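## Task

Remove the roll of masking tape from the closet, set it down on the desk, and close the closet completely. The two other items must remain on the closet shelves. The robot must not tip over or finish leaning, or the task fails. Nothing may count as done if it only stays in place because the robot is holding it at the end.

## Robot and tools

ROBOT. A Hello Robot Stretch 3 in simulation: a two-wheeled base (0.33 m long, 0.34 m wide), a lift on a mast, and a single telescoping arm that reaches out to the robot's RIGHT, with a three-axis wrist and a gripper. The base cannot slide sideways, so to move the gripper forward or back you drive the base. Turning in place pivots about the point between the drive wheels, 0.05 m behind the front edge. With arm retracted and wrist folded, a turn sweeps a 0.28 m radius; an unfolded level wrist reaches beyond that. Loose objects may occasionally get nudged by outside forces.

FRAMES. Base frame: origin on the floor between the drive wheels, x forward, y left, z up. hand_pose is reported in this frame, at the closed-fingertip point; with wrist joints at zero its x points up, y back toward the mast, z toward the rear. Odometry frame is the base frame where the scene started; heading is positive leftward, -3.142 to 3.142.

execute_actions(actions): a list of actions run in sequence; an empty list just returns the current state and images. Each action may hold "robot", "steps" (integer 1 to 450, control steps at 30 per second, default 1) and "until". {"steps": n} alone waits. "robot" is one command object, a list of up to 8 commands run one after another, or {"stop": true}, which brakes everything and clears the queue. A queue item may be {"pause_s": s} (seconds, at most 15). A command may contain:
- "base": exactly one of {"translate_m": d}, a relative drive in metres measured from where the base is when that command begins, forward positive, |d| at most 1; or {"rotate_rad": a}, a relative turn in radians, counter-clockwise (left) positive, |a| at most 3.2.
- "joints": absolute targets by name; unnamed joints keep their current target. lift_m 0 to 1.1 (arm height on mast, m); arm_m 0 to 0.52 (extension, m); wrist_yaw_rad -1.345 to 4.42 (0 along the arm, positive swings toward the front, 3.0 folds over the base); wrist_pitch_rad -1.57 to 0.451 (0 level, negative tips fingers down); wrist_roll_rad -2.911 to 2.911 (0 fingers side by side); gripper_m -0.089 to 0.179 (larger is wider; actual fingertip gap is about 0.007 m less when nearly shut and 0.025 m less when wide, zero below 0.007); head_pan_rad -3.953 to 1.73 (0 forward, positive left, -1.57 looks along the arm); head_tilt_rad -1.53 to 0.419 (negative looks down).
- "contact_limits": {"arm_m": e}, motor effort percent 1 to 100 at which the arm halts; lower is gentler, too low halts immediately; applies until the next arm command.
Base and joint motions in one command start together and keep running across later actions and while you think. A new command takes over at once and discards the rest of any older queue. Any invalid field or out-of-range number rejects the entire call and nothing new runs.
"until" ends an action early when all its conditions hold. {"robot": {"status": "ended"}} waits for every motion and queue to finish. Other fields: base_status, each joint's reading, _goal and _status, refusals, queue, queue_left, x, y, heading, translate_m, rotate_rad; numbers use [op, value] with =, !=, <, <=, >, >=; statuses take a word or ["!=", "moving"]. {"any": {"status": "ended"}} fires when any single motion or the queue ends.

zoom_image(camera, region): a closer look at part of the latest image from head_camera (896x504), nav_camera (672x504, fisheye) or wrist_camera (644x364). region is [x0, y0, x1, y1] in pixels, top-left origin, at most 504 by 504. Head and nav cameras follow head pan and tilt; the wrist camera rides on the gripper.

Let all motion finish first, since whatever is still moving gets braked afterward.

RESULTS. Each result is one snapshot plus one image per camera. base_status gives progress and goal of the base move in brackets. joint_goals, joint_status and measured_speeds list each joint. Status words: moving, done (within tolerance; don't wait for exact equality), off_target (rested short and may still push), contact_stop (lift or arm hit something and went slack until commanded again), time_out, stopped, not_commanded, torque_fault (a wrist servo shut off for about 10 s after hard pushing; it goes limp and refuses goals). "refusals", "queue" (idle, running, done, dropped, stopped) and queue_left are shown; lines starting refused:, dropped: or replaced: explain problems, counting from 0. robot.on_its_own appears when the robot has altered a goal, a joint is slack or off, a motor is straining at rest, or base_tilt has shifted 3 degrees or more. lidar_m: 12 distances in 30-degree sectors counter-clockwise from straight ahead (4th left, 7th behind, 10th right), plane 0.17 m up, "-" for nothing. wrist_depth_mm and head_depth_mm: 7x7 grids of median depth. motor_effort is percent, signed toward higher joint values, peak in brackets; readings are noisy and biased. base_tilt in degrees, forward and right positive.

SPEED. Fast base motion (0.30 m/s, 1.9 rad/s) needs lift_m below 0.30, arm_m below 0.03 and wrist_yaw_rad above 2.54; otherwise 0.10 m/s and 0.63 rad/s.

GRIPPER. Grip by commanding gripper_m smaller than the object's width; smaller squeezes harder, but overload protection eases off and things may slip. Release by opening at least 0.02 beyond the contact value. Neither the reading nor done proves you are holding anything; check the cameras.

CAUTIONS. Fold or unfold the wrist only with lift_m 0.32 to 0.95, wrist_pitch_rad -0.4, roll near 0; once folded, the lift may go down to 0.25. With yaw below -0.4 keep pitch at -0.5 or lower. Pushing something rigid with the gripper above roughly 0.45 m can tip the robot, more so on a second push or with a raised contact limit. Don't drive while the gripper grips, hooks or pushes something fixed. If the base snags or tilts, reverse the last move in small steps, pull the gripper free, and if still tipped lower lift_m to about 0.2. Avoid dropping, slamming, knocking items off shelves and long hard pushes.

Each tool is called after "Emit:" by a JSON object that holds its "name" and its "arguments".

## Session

Emit:
{"name": "execute_actions", "arguments": {"actions": []}}

Scene clock: 0.00 s.
robot.base_odometry: x=+0.000 y=+0.000 heading=+0.000 (m, m, rad; robot's odometry frame)
robot.turned_by_wheels: +0.000 (rad since the last result)
robot.turned_by_imu: +0.000 (rad since the last result)
robot.base_tilt: forward=-1.6 right=+0.0 (deg)
robot.lidar_m: 1.39 1.66 2.15 2.17 2.69 2.34 2.34 2.17 1.44 1.75 1.61 1.39
robot.head_depth_mm: 1313 1296 1292 1284 1274 1268 1265 / 1362 1354 1352 1345 1333 1322 1316 / 1404 1396 1383 1382 1372 1366 1353 / 1454 1442 1434 1422 1417 1404 1398 / 1499 1488 1476 1468 1456 1456 1446 / 1554 1526 1532 1523 1510 1507 1492 / 1604 1594 1581 1565 1567 1552 1548
robot.base_status: not_commanded
robot.joint_positions: lift_m=+0.521 arm_m=+0.001 wrist_yaw_rad=+3.121 wrist_pitch_rad=-0.532 wrist_roll_rad=+0.016 gripper_m=+0.037 head_pan_rad=+0.004 head_tilt_rad=-0.001
robot.joint_goals: lift_m=+0.521 arm_m=+0.001 wrist_yaw_rad=+3.121 wrist_pitch_rad=-0.532 wrist_roll_rad=+0.016 gripper_m=+0.037 head_pan_rad=+0.004 head_tilt_rad=-0.001
robot.joint_status: lift_m=not_commanded arm_m=not_commanded wrist_yaw_rad=not_commanded wrist_pitch_rad=not_commanded wrist_roll_rad=not_commanded gripper_m=not_commanded head_pan_rad=not_commanded head_tilt_rad=not_commanded
robot.measured_speeds: translate_m=+0.000 rotate_rad=+0.000 lift_m=+0.000 arm_m=+0.000 wrist_yaw_rad=+0.000 wrist_pitch_rad=+0.000 wrist_roll_rad=+0.000 head_pan_rad=+0.000 head_tilt_rad=+0.000
robot: refusals=0 queue=idle queue_left=0
robot.motor_effort: left_wheel=+0 right_wheel=+0 lift_m=+27 arm_m=+0 wrist_yaw_rad=-1 wrist_pitch_rad=+9 wrist_roll_rad=+0 gripper_m=+0 head_pan_rad=+0 head_tilt_rad=+3 (%)
robot.hand_pose: x=-0.0169 y=+0.0626 z=+0.5087 quat_wxyz=(+0.195, +0.689, +0.178, +0.675) (m; robot's base frame)
robot.wrist_depth_mm: - - - - - - - / - - - - - - - / - - - - - - - / 919 913 926 943 960 973 989 / 811 787 823 801 806 828 844 / 694 689 - 711 735 718 720 / 623 625 - 639 617 629 642
pictures: head_camera (sideways: a quarter turn clockwise sets it upright), nav_camera (sideways: a quarter turn counterclockwise sets it upright), wrist_camera
Images, in order (width x height): head_camera 896x504, nav_camera 672x504, wrist_camera 644x364.

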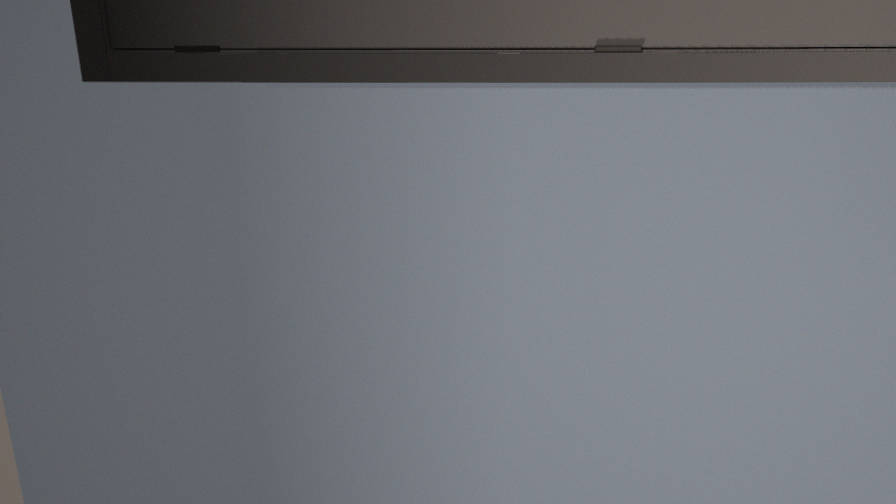

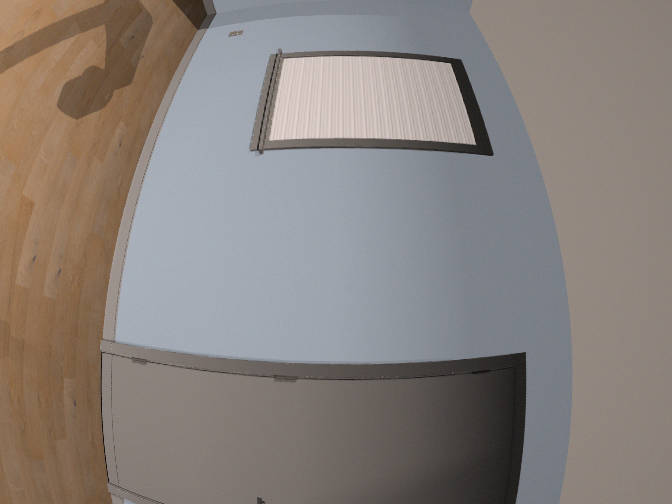

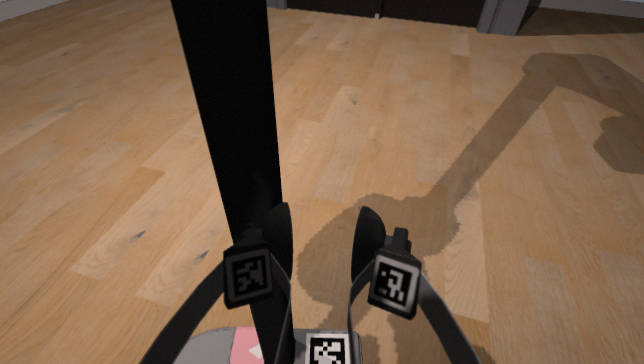

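Emit:
{"name": "execute_actions", "arguments": {"actions": [{"robot":{"joints":{"head_pan_rad":1.57,"head_tilt_rad":-0.3}},"steps":200,"until":{"robot":{"status":"ended"}}}]}}

Emit:
{"name": "execute_actions", "arguments": {"actions": [{"robot":{"joints":{"head_pan_rad":-2.2,"head_tilt_rad":-0.4}},"steps":300,"until":{"robot":{"status":"ended"}}}]}}

Scene clock: 3.40 s.
robot.base_odometry: x=+0.000 y=+0.000 heading=+0.000 (m, m, rad; robot's odometry frame)
robot.turned_by_wheels: +0.000 (rad since the last result)
robot.turned_by_imu: -0.001 (rad since the last result)
robot.base_tilt: forward=-1.5 right=+0.0 (deg)
robot.lidar_m: 1.39 1.67 2.15 2.17 2.68 2.34 2.34 2.17 1.44 1.75 1.61 1.40
robot.head_depth_mm: 1831 1901 2005 2093 2199 2023 1560 / 1880 1969 2043 2147 2259 2009 1568 / 1888 1987 2077 2196 2313 2014 1551 / 1943 2019 2121 2234 2366 2024 1559 / 1974 2085 2177 2294 2403 2004 1558 / 2043 2142 2286 3165 2546 2007 1553 / 2799 2936 3115 3281 2812 1995 1545
robot.base_status: not_commanded
robot.joint_positions: lift_m=+0.521 arm_m=+0.001 wrist_yaw_rad=+3.121 wrist_pitch_rad=-0.532 wrist_roll_rad=+0.016 gripper_m=+0.037 head_pan_rad=+1.563 head_tilt_rad=-0.296
robot.joint_goals: lift_m=+0.521 arm_m=+0.001 wrist_yaw_rad=+3.121 wrist_pitch_rad=-0.532 wrist_roll_rad=+0.016 gripper_m=+0.037 head_pan_rad=+1.570 head_tilt_rad=-0.300
robot.joint_status: lift_m=not_commanded arm_m=not_commanded wrist_yaw_rad=not_commanded wrist_pitch_rad=not_commanded wrist_roll_rad=not_commanded gripper_m=not_commanded head_pan_rad=done head_tilt_rad=done
robot.measured_speeds: translate_m=+0.000 rotate_rad=+0.000 lift_m=+0.000 arm_m=+0.000 wrist_yaw_rad=+0.000 wrist_pitch_rad=+0.000 wrist_roll_rad=+0.000 head_pan_rad=+0.000 head_tilt_rad=+0.000
robot: refusals=0 queue=done queue_left=0
robot.motor_effort: left_wheel=+0(0) right_wheel=+0(0) lift_m=+27(28) arm_m=+0(1) wrist_yaw_rad=-2(1) wrist_pitch_rad=+9(9) wrist_roll_rad=+0(0) gripper_m=+0(0) head_pan_rad=+4(42) head_tilt_rad=-2(26) (%)
robot.hand_pose: x=-0.0169 y=+0.0626 z=+0.5087 quat_wxyz=(+0.195, +0.689, +0.178, +0.675) (m; robot's base frame)
robot.wrist_depth_mm: - - - - - - - / - - - - - - - / - - - - - - - / 911 931 949 963 950 950 947 / 780 787 813 817 836 817 849 / 681 704 - 717 739 703 736 / 613 601 - 645 631 633 623
pictures: head_camera (sideways: a quarter turn clockwise sets it upright), nav_camera (sideways: a quarter turn counterclockwise sets it upright), wrist_camera
Images, in order (width x height): head_camera 896x504, nav_camera 672x504, wrist_camera 644x364.

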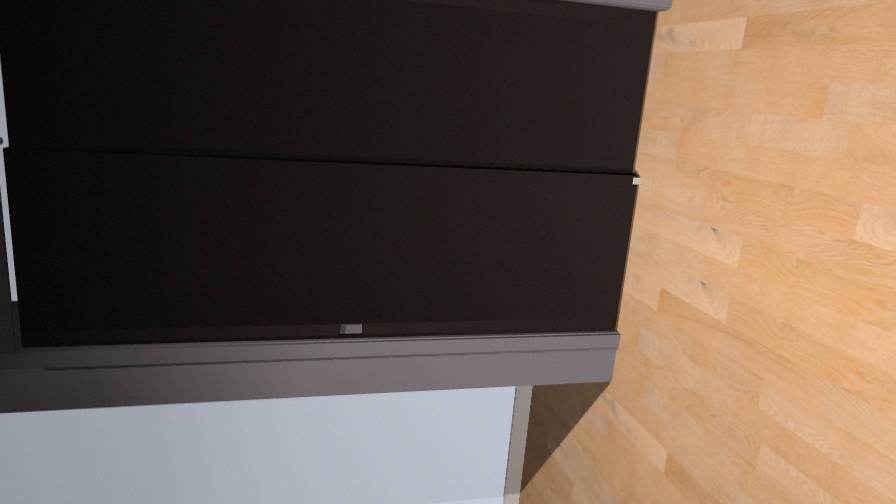

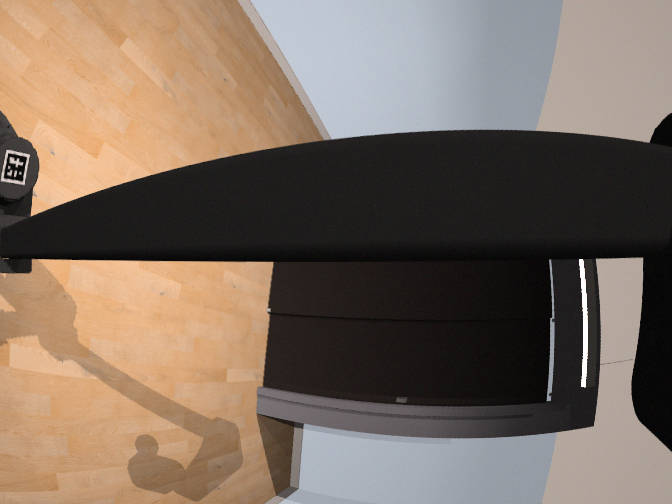

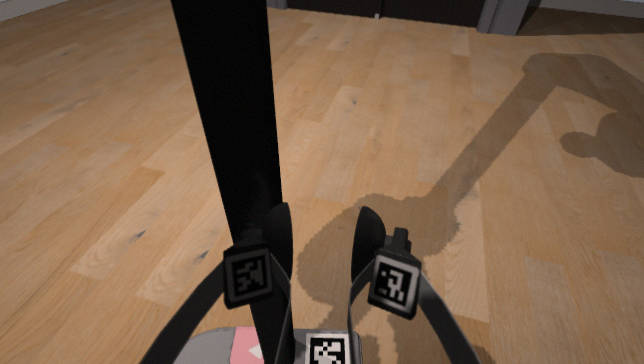

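Scene clock: 5.83 s.
robot.base_odometry: x=+0.000 y=+0.000 heading=+0.000 (m, m, rad; robot's odometry frame)
robot.turned_by_wheels: +0.000 (rad since the last result)
robot.turned_by_imu: -0.001 (rad since the last result)
robot.base_tilt: forward=-1.8 right=-0.1 (deg)
robot.lidar_m: 1.40 1.67 2.15 2.18 2.68 2.34 2.35 2.18 1.45 1.75 1.61 1.40
robot.head_depth_mm: 1891 2047 2192 2388 2384 1776 1433 / 1827 1956 2100 2272 2380 1783 1433 / 1758 1875 2019 2207 2274 1784 1421 / 1700 1815 1950 2052 2185 1776 1422 / 1648 1763 1873 1624 1678 1705 1423 / 1587 1686 1790 1613 2040 1777 1418 / 1544 1636 1728 1607 1984 1775 1417
robot.base_status: not_commanded
robot.joint_positions: lift_m=+0.521 arm_m=+0.001 wrist_yaw_rad=+3.121 wrist_pitch_rad=-0.532 wrist_roll_rad=+0.016 gripper_m=+0.037 head_pan_rad=-2.193 head_tilt_rad=-0.395
robot.joint_goals: lift_m=+0.521 arm_m=+0.001 wrist_yaw_rad=+3.121 wrist_pitch_rad=-0.532 wrist_roll_rad=+0.016 gripper_m=+0.037 head_pan_rad=-2.200 head_tilt_rad=-0.400
robot.joint_status: lift_m=not_commanded arm_m=not_commanded wrist_yaw_rad=not_commanded wrist_pitch_rad=not_commanded wrist_roll_rad=not_commanded gripper_m=not_commanded head_pan_rad=done head_tilt_rad=done
robot.measured_speeds: translate_m=+0.000 rotate_rad=+0.000 lift_m=+0.000 arm_m=+0.000 wrist_yaw_rad=+0.000 wrist_pitch_rad=+0.000 wrist_roll_rad=+0.000 head_pan_rad=+0.000 head_tilt_rad=+0.000
robot: refusals=0 queue=done queue_left=0
robot.motor_effort: left_wheel=-1(0) right_wheel=+0(0) lift_m=+28(27) arm_m=+0(0) wrist_yaw_rad=+2(2) wrist_pitch_rad=+9(9) wrist_roll_rad=+0(0) gripper_m=-1(0) head_pan_rad=-4(43) head_tilt_rad=-3(16) (%)
robot.hand_pose: x=-0.0169 y=+0.0626 z=+0.5087 quat_wxyz=(+0.195, +0.689, +0.178, +0.675) (m; robot's base frame)
robot.wrist_depth_mm: - - - - - - - / - - - - - - - / - - - - - - - / 934 929 964 951 940 996 980 / 792 813 813 830 802 851 852 / 702 706 - 705 732 702 733 / 611 619 - 643 631 628 642
pictures: head_camera (sideways: a quarter turn clockwise sets it upright), nav_camera (sideways: a quarter turn counterclockwise sets it upright), wrist_camera
Images, in order (width x height): head_camera 896x504, nav_camera 672x504, wrist_camera 644x364.

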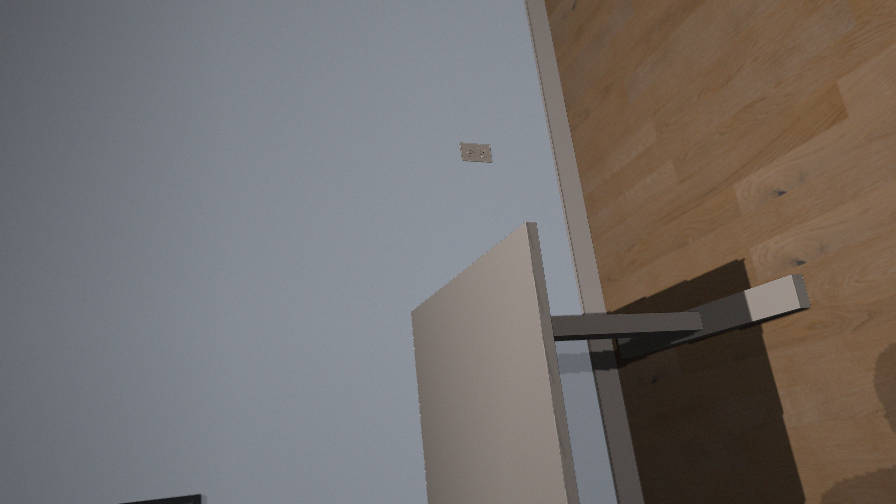

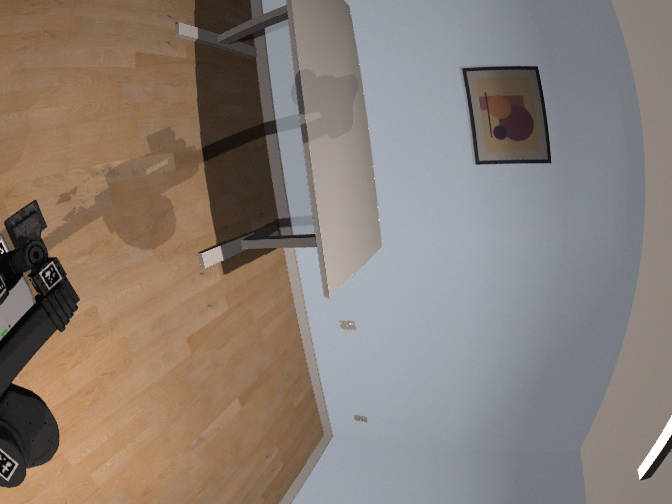

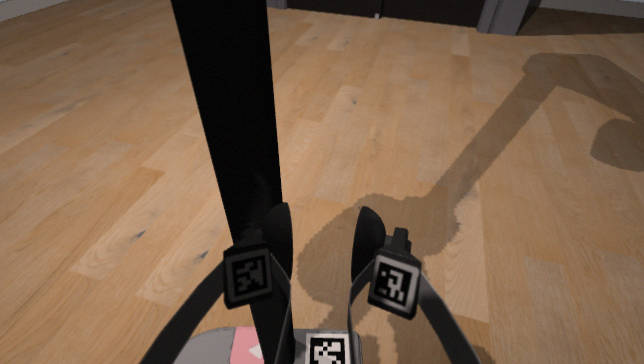

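Emit:
{"name": "execute_actions", "arguments": {"actions": [{"robot":[{"joints":{"lift_m":0.28,"head_pan_rad":-1.57,"head_tilt_rad":0.0},"base":{"rotate_rad":1.25}},{"base":{"translate_m":1.0}},{"base":{"translate_m":0.49}},{"base":{"rotate_rad":1.67},"joints":{"lift_m":0.6}},{"joints":{"wrist_pitch_rad":-0.4,"wrist_yaw_rad":0.0,"lift_m":0.9}},{"joints":{"lift_m":0.955,"wrist_pitch_rad":0,"wrist_roll_rad":1.57,"gripper_m":0.0}}],"steps":450,"until":{"robot":{"status":"ended"}}},{"steps":450,"until":{"robot":{"status":"ended"}}}]}}

Scene clock: 27.40 s.
robot.base_odometry: x=+0.470 y=+1.414 heading=+2.920 (m, m, rad; robot's odometry frame)
robot.turned_by_wheels: +2.920 (rad since the last result)
robot.turned_by_imu: +2.909 (rad since the last result)
robot.base_tilt: forward=-1.7 right=-0.1 (deg)
robot.lidar_m: 2.41 2.53 3.45 2.92 1.84 1.39 1.36 1.43 0.68 0.72 0.75 1.00
robot.head_depth_mm: 674 674 669 666 663 664 660 / 675 674 672 670 666 666 663 / 679 677 675 673 670 668 665 / 682 680 676 675 673 670 668 / 685 683 679 678 674 674 671 / 688 687 683 682 680 675 674 / 691 689 687 684 681 678 674
robot.base_status: done (rotate_rad +1.6699 of +1.6700)
robot.joint_positions: lift_m=+0.955 arm_m=+0.001 wrist_yaw_rad=+0.002 wrist_pitch_rad=-0.024 wrist_roll_rad=+1.568 gripper_m=+0.000 head_pan_rad=-1.576 head_tilt_rad=-0.013
robot.joint_goals: lift_m=+0.955 arm_m=+0.001 wrist_yaw_rad=+0.000 wrist_pitch_rad=+0.000 wrist_roll_rad=+1.570 gripper_m=+0.000 head_pan_rad=-1.570 head_tilt_rad=+0.000
robot.joint_status: lift_m=done arm_m=not_commanded wrist_yaw_rad=done wrist_pitch_rad=done wrist_roll_rad=done gripper_m=done head_pan_rad=done head_tilt_rad=done
robot.measured_speeds: translate_m=+0.000 rotate_rad=+0.000 lift_m=+0.000 arm_m=+0.000 wrist_yaw_rad=+0.000 wrist_pitch_rad=+0.000 wrist_roll_rad=+0.000 head_pan_rad=+0.000 head_tilt_rad=+0.000
robot: refusals=0 queue=done queue_left=0
robot.motor_effort: left_wheel=-4(14) right_wheel=+2(7) lift_m=+38(42) arm_m=+0(0) wrist_yaw_rad=-2(3) wrist_pitch_rad=+14(13) wrist_roll_rad=+1(3) gripper_m=-3(80) head_pan_rad=+4(41) head_tilt_rad=+8(38) (%)
robot.hand_pose: x=-0.0210 y=-0.4015 z=+1.0626 quat_wxyz=(+0.002, +0.001, -1.000, -0.013) (m; robot's base frame)
robot.wrist_depth_mm: 433 435 433 439 435 443 440 / 448 455 455 454 449 457 449 / 466 470 464 470 483 469 477 / 481 490 487 485 479 485 492 / 505 498 506 - 503 515 512 / 526 528 518 528 535 527 534 / 546 540 551 545 552 550 558
pictures: head_camera (sideways: a quarter turn clockwise sets it upright), nav_camera (sideways: a quarter turn counterclockwise sets it upright), wrist_camera
Images, in order (width x height): head_camera 896x504, nav_camera 672x504, wrist_camera 644x364.

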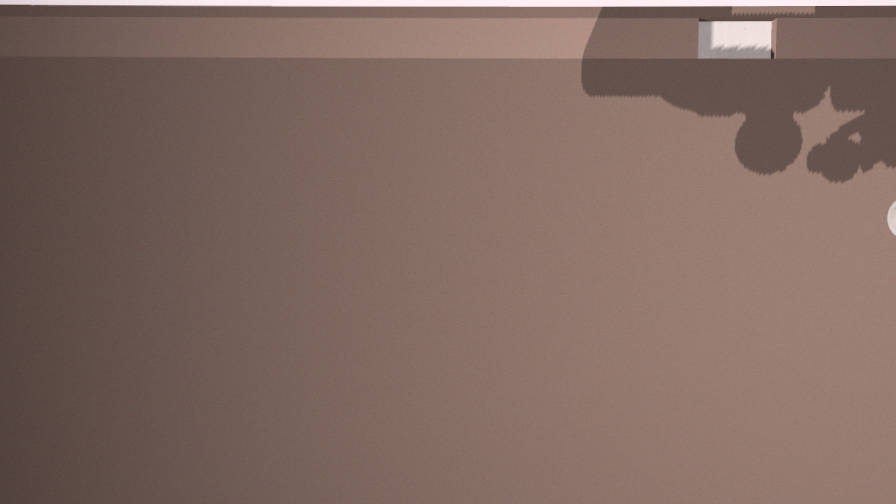

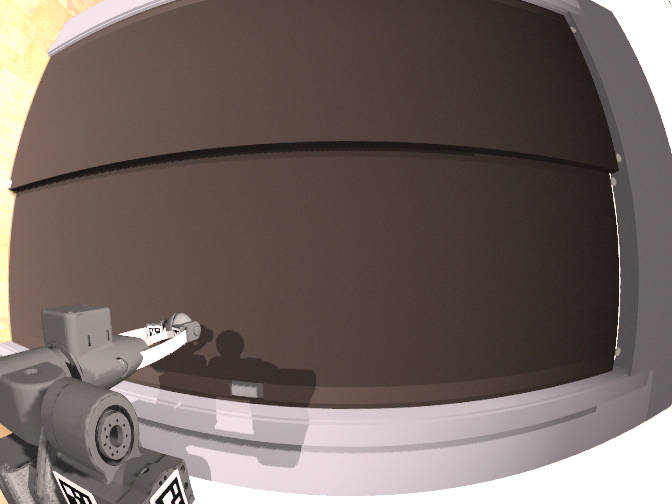

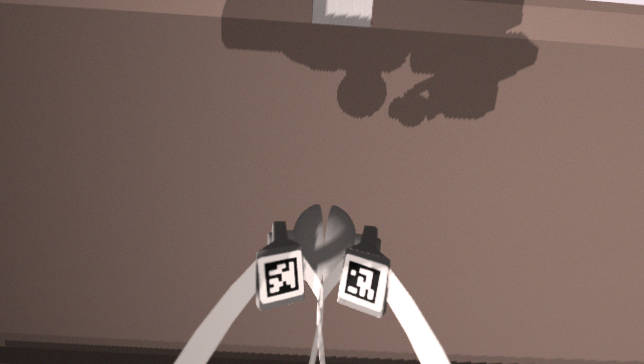

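Emit:
{"name": "execute_actions", "arguments": {"actions": [{"robot":[{"base":{"rotate_rad":-0.04}},{"base":{"translate_m":-0.2},"joints":{"lift_m":0.935,"arm_m":0.17,"head_tilt_rad":-0.4}}],"steps":450,"until":{"robot":{"status":"ended"}}}]}}

Scene clock: 32.73 s.
robot.base_odometry: x=+0.663 y=+1.362 heading=+2.880 (m, m, rad; robot's odometry frame)
robot.turned_by_wheels: -0.040 (rad since the last result)
robot.turned_by_imu: -0.042 (rad since the last result)
robot.base_tilt: forward=-1.7 right=+0.0 (deg)
robot.lidar_m: 2.61 2.71 3.50 2.95 1.64 1.20 1.16 1.20 0.68 0.64 0.74 0.96
robot.head_depth_mm: 530 565 604 658 - - 1389 / 530 565 604 650 - - 842 / 517 554 592 642 - - 840 / 584 617 660 715 766 - 911 / 584 622 666 715 774 842 927 / 585 622 665 715 772 842 925 / 585 622 663 715 774 844 924
robot.base_status: done (translate_m -0.2000 of -0.2000)
robot.joint_positions: lift_m=+0.935 arm_m=+0.170 wrist_yaw_rad=+0.001 wrist_pitch_rad=-0.024 wrist_roll_rad=+1.568 gripper_m=+0.000 head_pan_rad=-1.576 head_tilt_rad=-0.395
robot.joint_goals: lift_m=+0.935 arm_m=+0.170 wrist_yaw_rad=+0.000 wrist_pitch_rad=+0.000 wrist_roll_rad=+1.570 gripper_m=+0.000 head_pan_rad=-1.570 head_tilt_rad=-0.400
robot.joint_status: lift_m=done arm_m=done wrist_yaw_rad=done wrist_pitch_rad=done wrist_roll_rad=done gripper_m=done head_pan_rad=done head_tilt_rad=done
robot.measured_speeds: translate_m=+0.000 rotate_rad=+0.000 lift_m=+0.000 arm_m=+0.000 wrist_yaw_rad=+0.000 wrist_pitch_rad=+0.000 wrist_roll_rad=+0.000 head_pan_rad=+0.000 head_tilt_rad=+0.000
robot: refusals=0 queue=done queue_left=0
robot.motor_effort: left_wheel=+2(4) right_wheel=-1(4) lift_m=+16(37) arm_m=+3(5) wrist_yaw_rad=+0(0) wrist_pitch_rad=+14(15) wrist_roll_rad=+0(1) gripper_m=-3(3) head_pan_rad=+3(3) head_tilt_rad=-3(32) (%)
robot.hand_pose: x=-0.0212 y=-0.5702 z=+1.0438 quat_wxyz=(+0.002, +0.000, -1.000, -0.012) (m; robot's base frame)
robot.wrist_depth_mm: 224 223 226 226 228 228 229 / 232 231 232 233 235 236 237 / 223 225 227 229 230 230 239 / 308 244 234 232 235 234 236 / 318 322 319 - 324 325 328 / 327 332 333 334 335 338 337 / 338 341 343 348 350 348 350
pictures: head_camera (sideways: a quarter turn clockwise sets it upright), nav_camera (sideways: a quarter turn counterclockwise sets it upright), wrist_camera
Images, in order (width x height): head_camera 896x504, nav_camera 672x504, wrist_camera 644x364.

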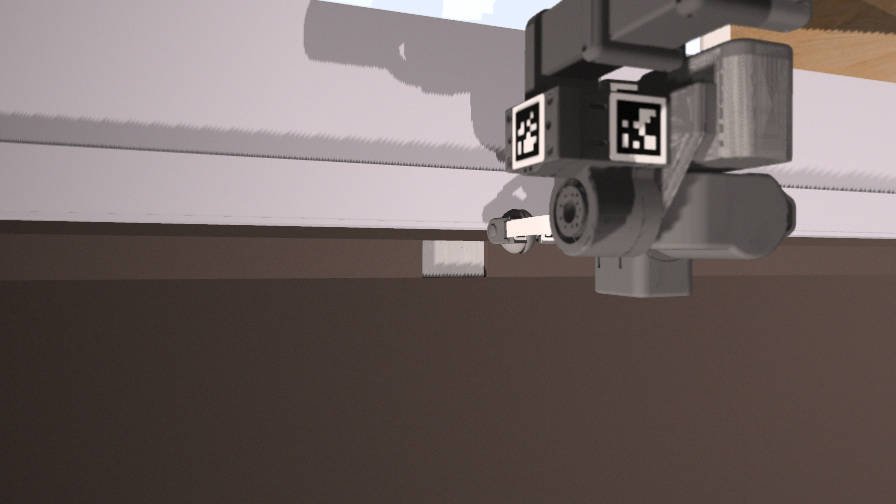

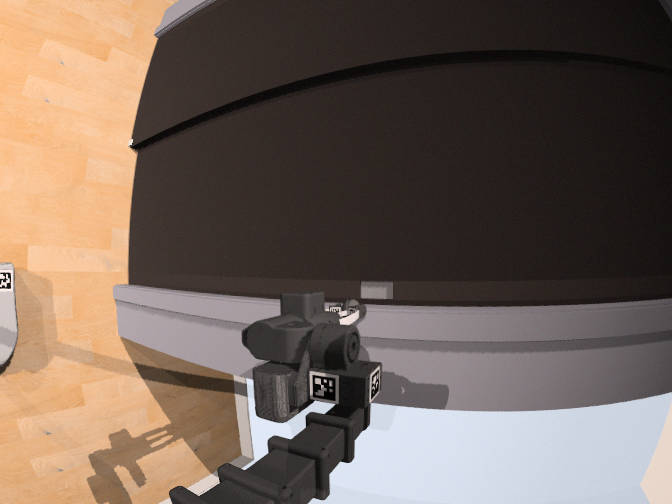

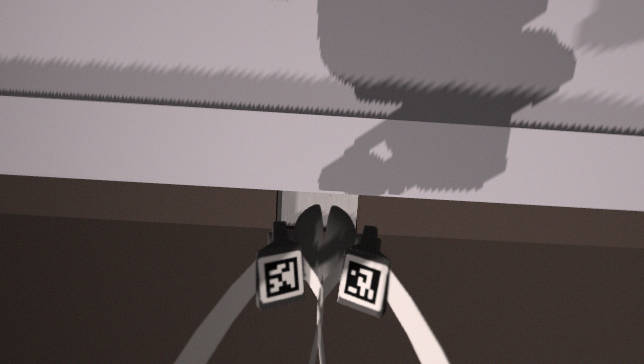

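Emit:
{"name": "execute_actions", "arguments": {"actions": [{"robot":{"base":{"translate_m":0.032}},"steps":450,"until":{"robot":{"status":"ended"}}},{"robot":{"joints":{"arm_m":0.4},"contact_limits":{"arm_m":11}},"steps":300,"until":{"robot":{"status":"ended"}}},{"robot":{"base":{"translate_m":0.06}},"steps":450,"until":{"robot":{"status":"ended"}}}]}}

Scene clock: 37.80 s.
robot.base_odometry: x=+0.574 y=+1.386 heading=+2.880 (m, m, rad; robot's odometry frame)
robot.turned_by_wheels: +0.000 (rad since the last result)
robot.turned_by_imu: -0.010 (rad since the last result)
robot.base_tilt: forward=-1.7 right=-0.1 (deg)
robot.lidar_m: 2.52 2.62 3.51 3.01 1.78 1.30 1.25 1.29 0.68 0.65 0.75 0.95
robot.head_depth_mm: 527 563 606 652 - 790 851 / 528 560 598 631 714 761 844 / 880 1233 1084 1054 1353 1180 936 / 586 623 667 710 797 848 933 / 584 623 667 717 776 846 927 / 584 623 666 716 775 847 930 / 584 621 664 717 774 842 925
robot.base_status: done (translate_m +0.0600 of +0.0600)
robot.joint_positions: lift_m=+0.935 arm_m=+0.312 wrist_yaw_rad=+0.003 wrist_pitch_rad=-0.024 wrist_roll_rad=+1.569 gripper_m=+0.000 head_pan_rad=-1.576 head_tilt_rad=-0.398
robot.joint_goals: lift_m=+0.935 arm_m=+0.312 wrist_yaw_rad=+0.000 wrist_pitch_rad=+0.000 wrist_roll_rad=+1.570 gripper_m=+0.000 head_pan_rad=-1.570 head_tilt_rad=-0.400
robot.joint_status: lift_m=done arm_m=contact_stop wrist_yaw_rad=done wrist_pitch_rad=done wrist_roll_rad=done gripper_m=done head_pan_rad=done head_tilt_rad=done
robot.measured_speeds: translate_m=+0.000 rotate_rad=+0.000 lift_m=+0.000 arm_m=+0.000 wrist_yaw_rad=+0.000 wrist_pitch_rad=+0.000 wrist_roll_rad=+0.000 head_pan_rad=+0.000 head_tilt_rad=+0.000
robot: refusals=0 queue=done queue_left=0
robot.on_its_own: arm_m is slack since a contact_stop, until your next command for it (your +0.400 is given up)
robot.motor_effort: left_wheel=+2(23) right_wheel=-2(19) lift_m=+17(16) arm_m=+1(9) wrist_yaw_rad=-3(50) wrist_pitch_rad=+14(21) wrist_roll_rad=+0(0) gripper_m=-2(3) head_pan_rad=+3(3) head_tilt_rad=+0(2) (%)
robot.contact_limits: arm_m 11 (drawing in: default 18, maximum 30; extending or still: default 26, maximum 42)
robot.hand_pose: x=-0.0205 y=-0.7125 z=+1.0437 quat_wxyz=(+0.001, +0.002, -1.000, -0.012) (m; robot's base frame)
robot.wrist_depth_mm: 141 125 117 110 103 97 95 / 477 670 545 795 560 196 175 / 468 718 801 812 697 847 693 / 166 169 168 172 172 176 197 / 172 172 175 - 175 177 176 / 178 179 179 - 182 181 183 / 184 185 185 186 187 189 189
pictures: head_camera (sideways: a quarter turn clockwise sets it upright), nav_camera (sideways: a quarter turn counterclockwise sets it upright), wrist_camera
Images, in order (width x height): head_camera 896x504, nav_camera 672x504, wrist_camera 644x364.

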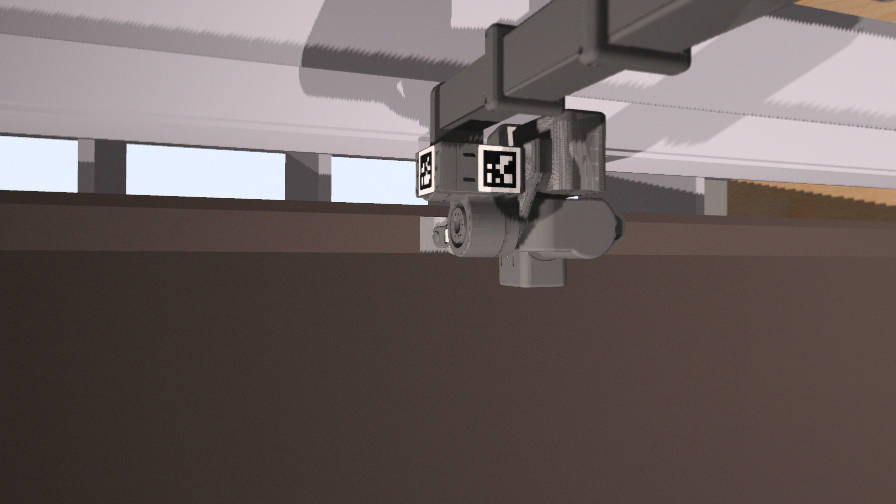

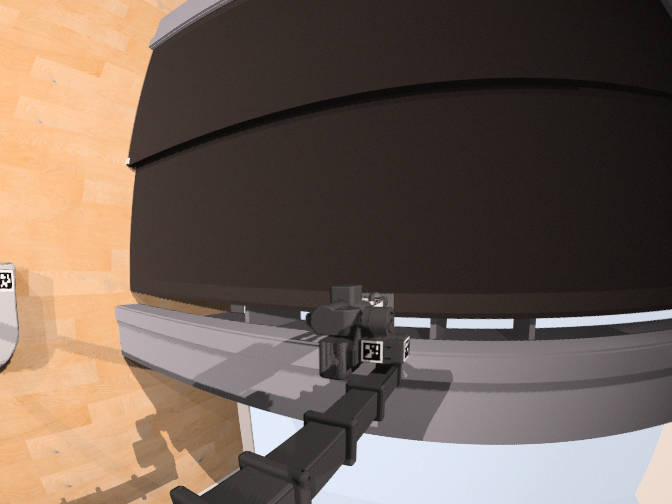

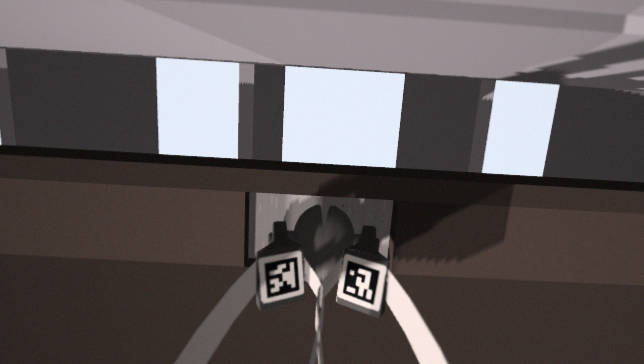

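Works. Continue.

Emit:
{"name": "execute_actions", "arguments": {"actions": [{"robot":{"joints":{"arm_m":0.4},"contact_limits":{"arm_m":11}},"steps":300,"until":{"robot":{"status":"ended"}}},{"robot":{"base":{"translate_m":0.1}},"steps":450,"until":{"robot":{"status":"ended"}}},{"robot":{"joints":{"arm_m":0.4},"contact_limits":{"arm_m":11}},"steps":300,"until":{"robot":{"status":"ended"}}},{"robot":{"base":{"translate_m":0.1}},"steps":450,"until":{"robot":{"status":"ended"}}}]}}

Scene clock: 43.43 s.
robot.base_odometry: x=+0.381 y=+1.438 heading=+2.879 (m, m, rad; robot's odometry frame)
robot.turned_by_wheels: +0.000 (rad since the last result)
robot.turned_by_imu: -0.010 (rad since the last result)
robot.base_tilt: forward=-1.7 right=-0.1 (deg)
robot.lidar_m: 2.32 2.40 3.26 2.91 2.03 1.51 1.45 1.50 0.71 0.72 0.72 0.94
robot.head_depth_mm: 1070 1155 1092 1134 - 1234 889 / 1141 1250 1309 1399 1413 1297 1424 / 881 1229 1089 1390 1343 1294 1418 / 583 622 665 709 796 846 928 / 583 621 664 716 773 843 927 / 581 619 664 713 773 839 927 / 581 618 661 711 761 817 879
robot.base_status: done (translate_m +0.1000 of +0.1000)
robot.joint_positions: lift_m=+0.935 arm_m=+0.311 wrist_yaw_rad=-0.023 wrist_pitch_rad=-0.024 wrist_roll_rad=+1.569 gripper_m=+0.000 head_pan_rad=-1.576 head_tilt_rad=-0.398
robot.joint_goals: lift_m=+0.935 arm_m=+0.311 wrist_yaw_rad=+0.000 wrist_pitch_rad=+0.000 wrist_roll_rad=+1.570 gripper_m=+0.000 head_pan_rad=-1.570 head_tilt_rad=-0.400
robot.joint_status: lift_m=done arm_m=contact_stop wrist_yaw_rad=done wrist_pitch_rad=done wrist_roll_rad=done gripper_m=done head_pan_rad=done head_tilt_rad=done
robot.measured_speeds: translate_m=+0.000 rotate_rad=+0.000 lift_m=+0.000 arm_m=+0.000 wrist_yaw_rad=+0.000 wrist_pitch_rad=+0.000 wrist_roll_rad=+0.000 head_pan_rad=+0.000 head_tilt_rad=+0.000
robot: refusals=0 queue=done queue_left=0
robot.on_its_own: arm_m is slack since a contact_stop, until your next command for it (your +0.400 is given up); wrist_yaw_rad is at rest, and its effort (+21) is outside its rest range (-12 to +12)
robot.motor_effort: left_wheel=-8(19) right_wheel=+6(19) lift_m=+17(16) arm_m=+1(9) wrist_yaw_rad=+21(49) wrist_pitch_rad=+14(16) wrist_roll_rad=+0(0) gripper_m=-2(2) head_pan_rad=+4(3) head_tilt_rad=-1(1) (%)
robot.contact_limits: arm_m 11 (drawing in: default 18, maximum 30; extending or still: default 26, maximum 42)
robot.hand_pose: x=-0.0272 y=-0.7111 z=+1.0436 quat_wxyz=(+0.001, -0.011, -1.000, -0.013) (m; robot's base frame)
robot.wrist_depth_mm: 471 703 784 802 732 771 706 / 480 718 800 821 719 814 687 / 478 724 840 818 689 835 688 / 169 169 170 171 174 176 203 / 172 173 174 - 177 176 177 / 178 177 178 181 180 181 181 / 180 181 183 184 184 186 187
pictures: head_camera (sideways: a quarter turn clockwise sets it upright), nav_camera (sideways: a quarter turn counterclockwise sets it upright), wrist_camera
replaced: robot.arm_m: its motion had ended contact_stop
Images, in order (width x height): head_camera 896x504, nav_camera 672x504, wrist_camera 644x364.

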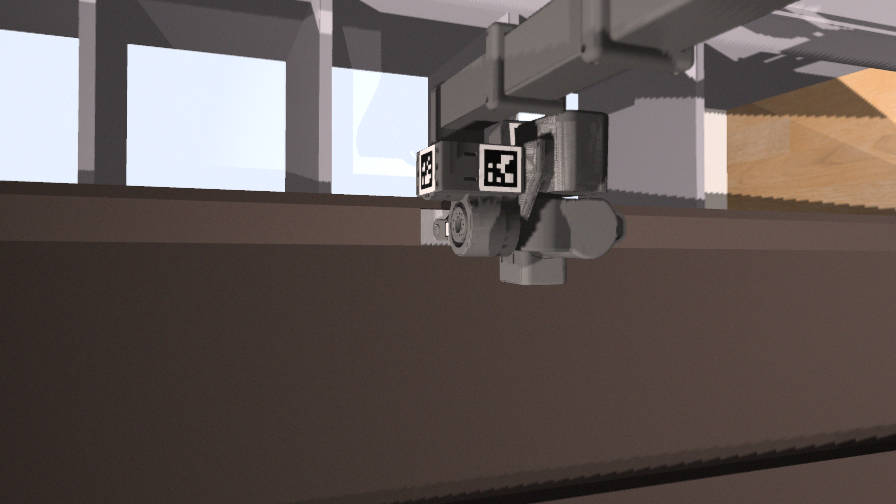

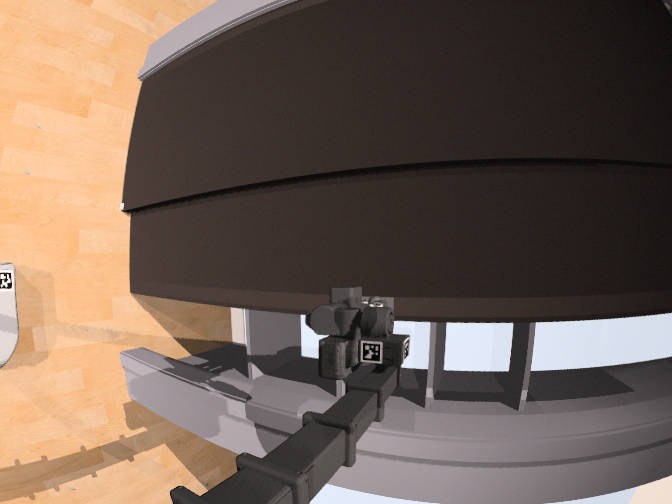

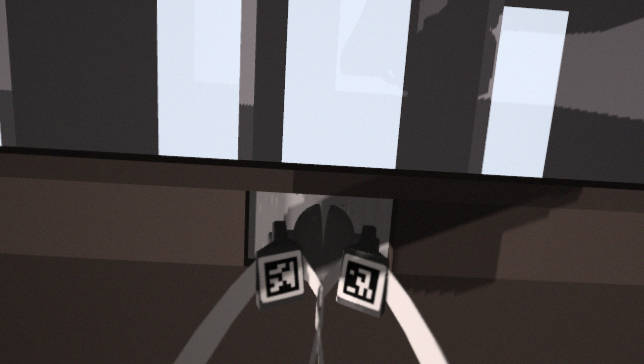

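Emit:
{"name": "execute_actions", "arguments": {"actions": [{"robot":{"joints":{"arm_m":0.4},"contact_limits":{"arm_m":11}},"steps":300,"until":{"robot":{"status":"ended"}}},{"robot":{"base":{"translate_m":0.09}},"steps":450,"until":{"robot":{"status":"ended"}}},{"robot":{"joints":{"arm_m":0.4},"contact_limits":{"arm_m":11}},"steps":300,"until":{"robot":{"status":"ended"}}},{"robot":{"base":{"translate_m":0.08},"joints":{"head_pan_rad":-1.9}},"steps":450,"until":{"robot":{"status":"ended"}}}]}}

Scene clock: 48.73 s.
robot.base_odometry: x=+0.217 y=+1.482 heading=+2.880 (m, m, rad; robot's odometry frame)
robot.turned_by_wheels: +0.000 (rad since the last result)
robot.turned_by_imu: -0.011 (rad since the last result)
robot.base_tilt: forward=-1.5 right=-0.1 (deg)
robot.lidar_m: 2.15 2.22 3.00 3.37 2.31 1.68 1.61 0.94 0.80 0.67 0.69 0.93
robot.head_depth_mm: 668 693 732 786 853 941 - / 938 980 1020 893 921 - - / 1091 1197 1210 1253 1310 - 1360 / 1219 1319 1373 1387 - 1661 1422 / 1159 1270 1323 1418 1411 1599 1420 / 1125 1227 1276 1356 - 834 901 / 564 595 633 668 730 784 849
robot.base_status: done (translate_m +0.0800 of +0.0800)
robot.joint_positions: lift_m=+0.935 arm_m=+0.308 wrist_yaw_rad=-0.013 wrist_pitch_rad=-0.024 wrist_roll_rad=+1.569 gripper_m=+0.000 head_pan_rad=-1.893 head_tilt_rad=-0.398
robot.joint_goals: lift_m=+0.935 arm_m=+0.308 wrist_yaw_rad=+0.000 wrist_pitch_rad=+0.000 wrist_roll_rad=+1.570 gripper_m=+0.000 head_pan_rad=-1.900 head_tilt_rad=-0.400
robot.joint_status: lift_m=done arm_m=contact_stop wrist_yaw_rad=done wrist_pitch_rad=done wrist_roll_rad=done gripper_m=done head_pan_rad=done head_tilt_rad=done
robot.measured_speeds: translate_m=+0.000 rotate_rad=+0.000 lift_m=+0.000 arm_m=+0.000 wrist_yaw_rad=+0.000 wrist_pitch_rad=+0.000 wrist_roll_rad=+0.000 head_pan_rad=+0.000 head_tilt_rad=+0.000
robot: refusals=0 queue=done queue_left=0
robot.on_its_own: arm_m is slack since a contact_stop, until your next command for it (your +0.400 is given up)
robot.motor_effort: left_wheel=-4(16) right_wheel=+3(18) lift_m=+16(16) arm_m=+1(9) wrist_yaw_rad=+11(48) wrist_pitch_rad=+14(17) wrist_roll_rad=+0(0) gripper_m=-2(3) head_pan_rad=-4(31) head_tilt_rad=-2(1) (%)
robot.contact_limits: arm_m 11 (drawing in: default 18, maximum 30; extending or still: default 26, maximum 42)
robot.hand_pose: x=-0.0247 y=-0.7085 z=+1.0436 quat_wxyz=(+0.001, -0.007, -1.000, -0.013) (m; robot's base frame)
robot.wrist_depth_mm: 479 706 785 796 741 810 695 / 475 696 820 812 723 811 711 / 463 719 849 830 710 806 694 / 168 169 170 172 173 175 204 / 172 172 174 - 176 176 178 / 176 178 177 - 180 181 184 / 181 182 184 184 184 185 187
pictures: head_camera (sideways: a quarter turn clockwise sets it upright), nav_camera (sideways: a quarter turn counterclockwise sets it upright), wrist_camera
replaced: robot.arm_m: its motion had ended contact_stop
Images, in order (width x height): head_camera 896x504, nav_camera 672x504, wrist_camera 644x364.

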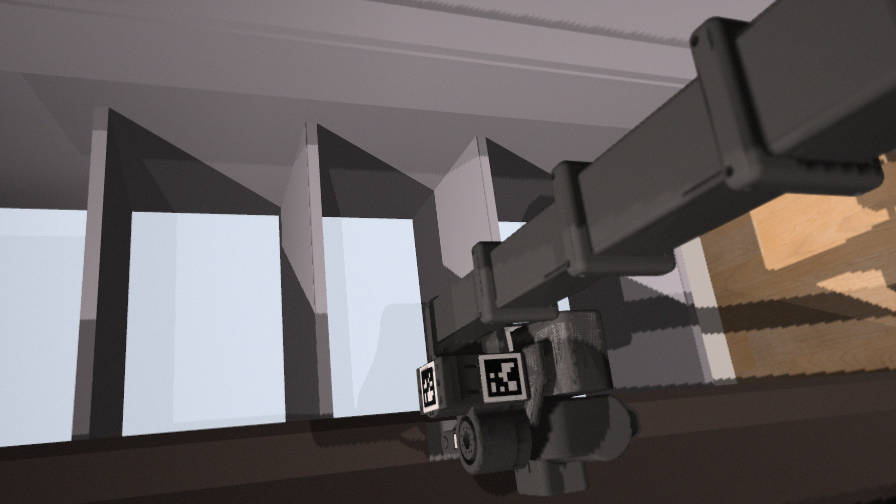

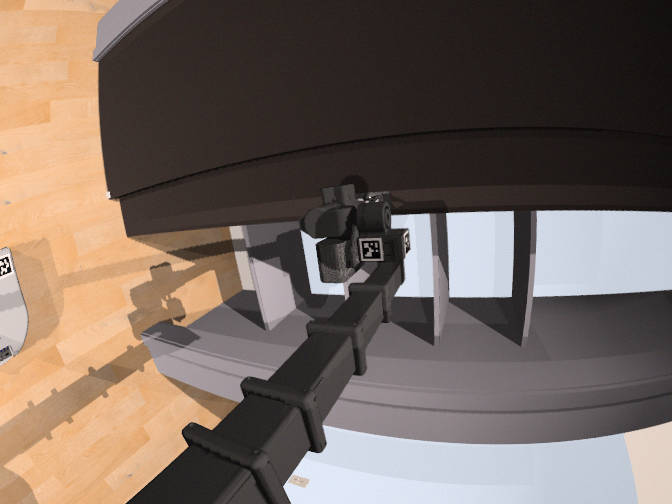

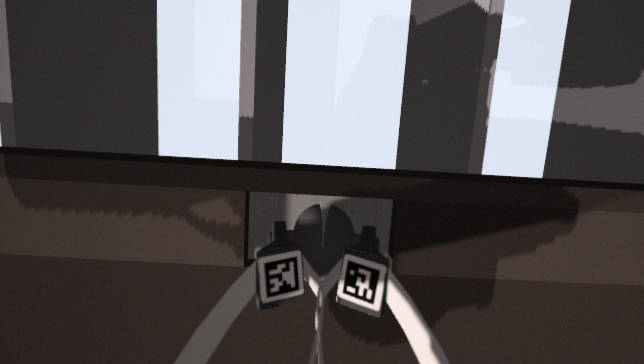

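Empty side; close it again while engaged.

Emit:
{"name": "execute_actions", "arguments": {"actions": [{"robot":{"joints":{"arm_m":0.4,"head_pan_rad":-1.57},"contact_limits":{"arm_m":11}},"steps":300,"until":{"robot":{"status":"ended"}}},{"robot":{"base":{"translate_m":-0.12}},"steps":450,"until":{"robot":{"status":"ended"}}},{"robot":{"joints":{"arm_m":0.4},"contact_limits":{"arm_m":11}},"steps":300,"until":{"robot":{"status":"ended"}}},{"robot":{"base":{"translate_m":-0.12}},"steps":450,"until":{"robot":{"status":"ended"}}},{"robot":{"joints":{"arm_m":0.4},"contact_limits":{"arm_m":11}},"steps":300,"until":{"robot":{"status":"ended"}}},{"robot":{"base":{"translate_m":-0.12}},"steps":450,"until":{"robot":{"status":"ended"}}}]}}

Scene clock: 58.23 s.
robot.base_odometry: x=+0.565 y=+1.389 heading=+2.880 (m, m, rad; robot's odometry frame)
robot.turned_by_wheels: +0.001 (rad since the last result)
robot.turned_by_imu: -0.004 (rad since the last result)
robot.base_tilt: forward=-1.6 right=+0.0 (deg)
robot.lidar_m: 2.51 2.59 3.49 2.93 1.82 1.31 1.26 1.29 0.69 0.66 0.74 0.93
robot.head_depth_mm: 533 572 614 659 - 800 869 / 531 563 598 635 720 768 852 / 1082 1233 1303 1395 1354 874 881 / 586 625 669 711 798 849 947 / 584 622 666 718 775 845 927 / 584 620 665 715 773 839 922 / 581 619 662 713 769 838 919
robot.base_status: done (translate_m -0.1200 of -0.1200)
robot.joint_positions: lift_m=+0.935 arm_m=+0.312 wrist_yaw_rad=+0.015 wrist_pitch_rad=-0.024 wrist_roll_rad=+1.570 gripper_m=+0.000 head_pan_rad=-1.577 head_tilt_rad=-0.398
robot.joint_goals: lift_m=+0.935 arm_m=+0.312 wrist_yaw_rad=+0.000 wrist_pitch_rad=+0.000 wrist_roll_rad=+1.570 gripper_m=+0.000 head_pan_rad=-1.570 head_tilt_rad=-0.400
robot.joint_status: lift_m=done arm_m=contact_stop wrist_yaw_rad=done wrist_pitch_rad=done wrist_roll_rad=done gripper_m=done head_pan_rad=done head_tilt_rad=done
robot.measured_speeds: translate_m=+0.000 rotate_rad=+0.000 lift_m=+0.000 arm_m=+0.000 wrist_yaw_rad=+0.000 wrist_pitch_rad=+0.000 wrist_roll_rad=+0.000 head_pan_rad=+0.000 head_tilt_rad=+0.000
robot: refusals=0 queue=done queue_left=0
robot.on_its_own: arm_m is slack since a contact_stop, until your next command for it (your +0.400 is given up); wrist_yaw_rad is at rest, and its effort (-15) is outside its rest range (-12 to +12)
robot.motor_effort: left_wheel=+7(23) right_wheel=-5(22) lift_m=+16(17) arm_m=+0(9) wrist_yaw_rad=-15(58) wrist_pitch_rad=+14(18) wrist_roll_rad=+0(0) gripper_m=-3(3) head_pan_rad=+4(29) head_tilt_rad=-2(1) (%)
robot.contact_limits: arm_m 11 (drawing in: default 18, maximum 30; extending or still: default 26, maximum 42)
robot.hand_pose: x=-0.0175 y=-0.7129 z=+1.0436 quat_wxyz=(+0.001, +0.008, -1.000, -0.012) (m; robot's base frame)
robot.wrist_depth_mm: 132 111 104 98 98 98 97 / 463 672 432 767 195 171 154 / 490 726 808 833 718 853 707 / 168 170 171 176 194 442 626 / 173 174 175 - 177 177 178 / 178 179 180 - 181 183 183 / 184 184 186 187 187 188 190
pictures: head_camera (sideways: a quarter turn clockwise sets it upright), nav_camera (sideways: a quarter turn counterclockwise sets it upright), wrist_camera
replaced: robot.arm_m: its motion had ended contact_stop
replaced: robot.arm_m: its motion had ended contact_stop
Images, in order (width x height): head_camera 896x504, nav_camera 672x504, wrist_camera 644x364.

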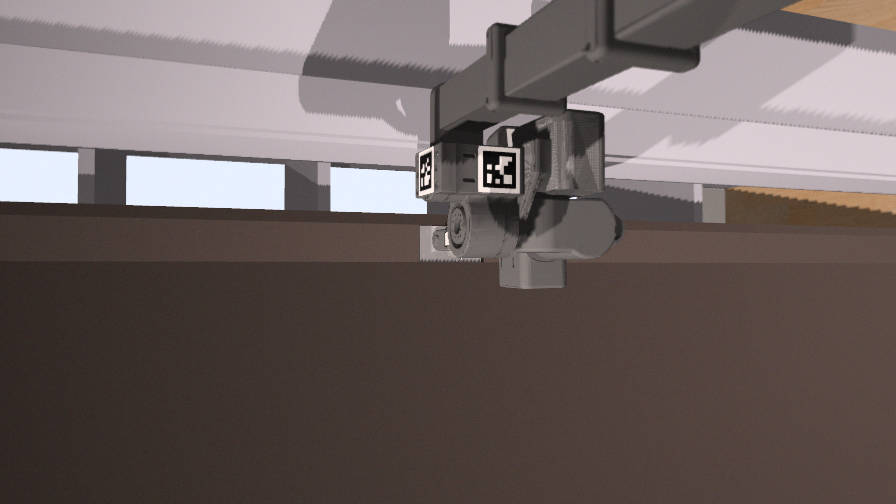

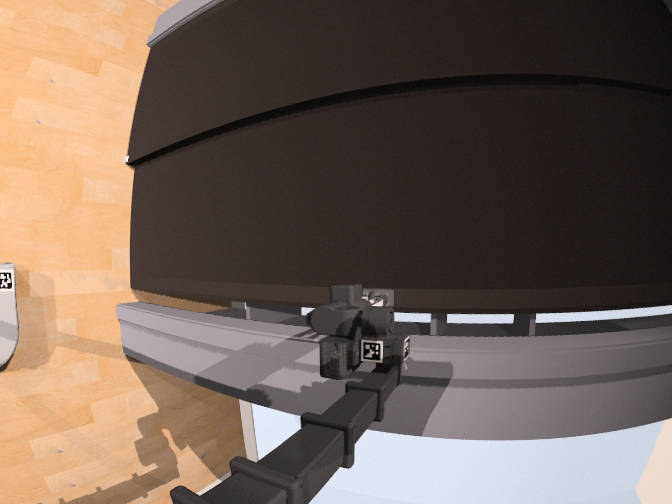

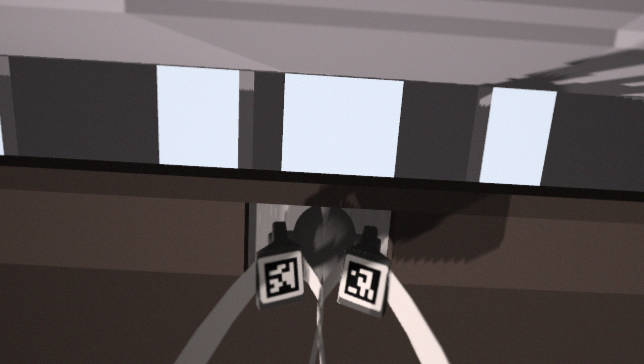

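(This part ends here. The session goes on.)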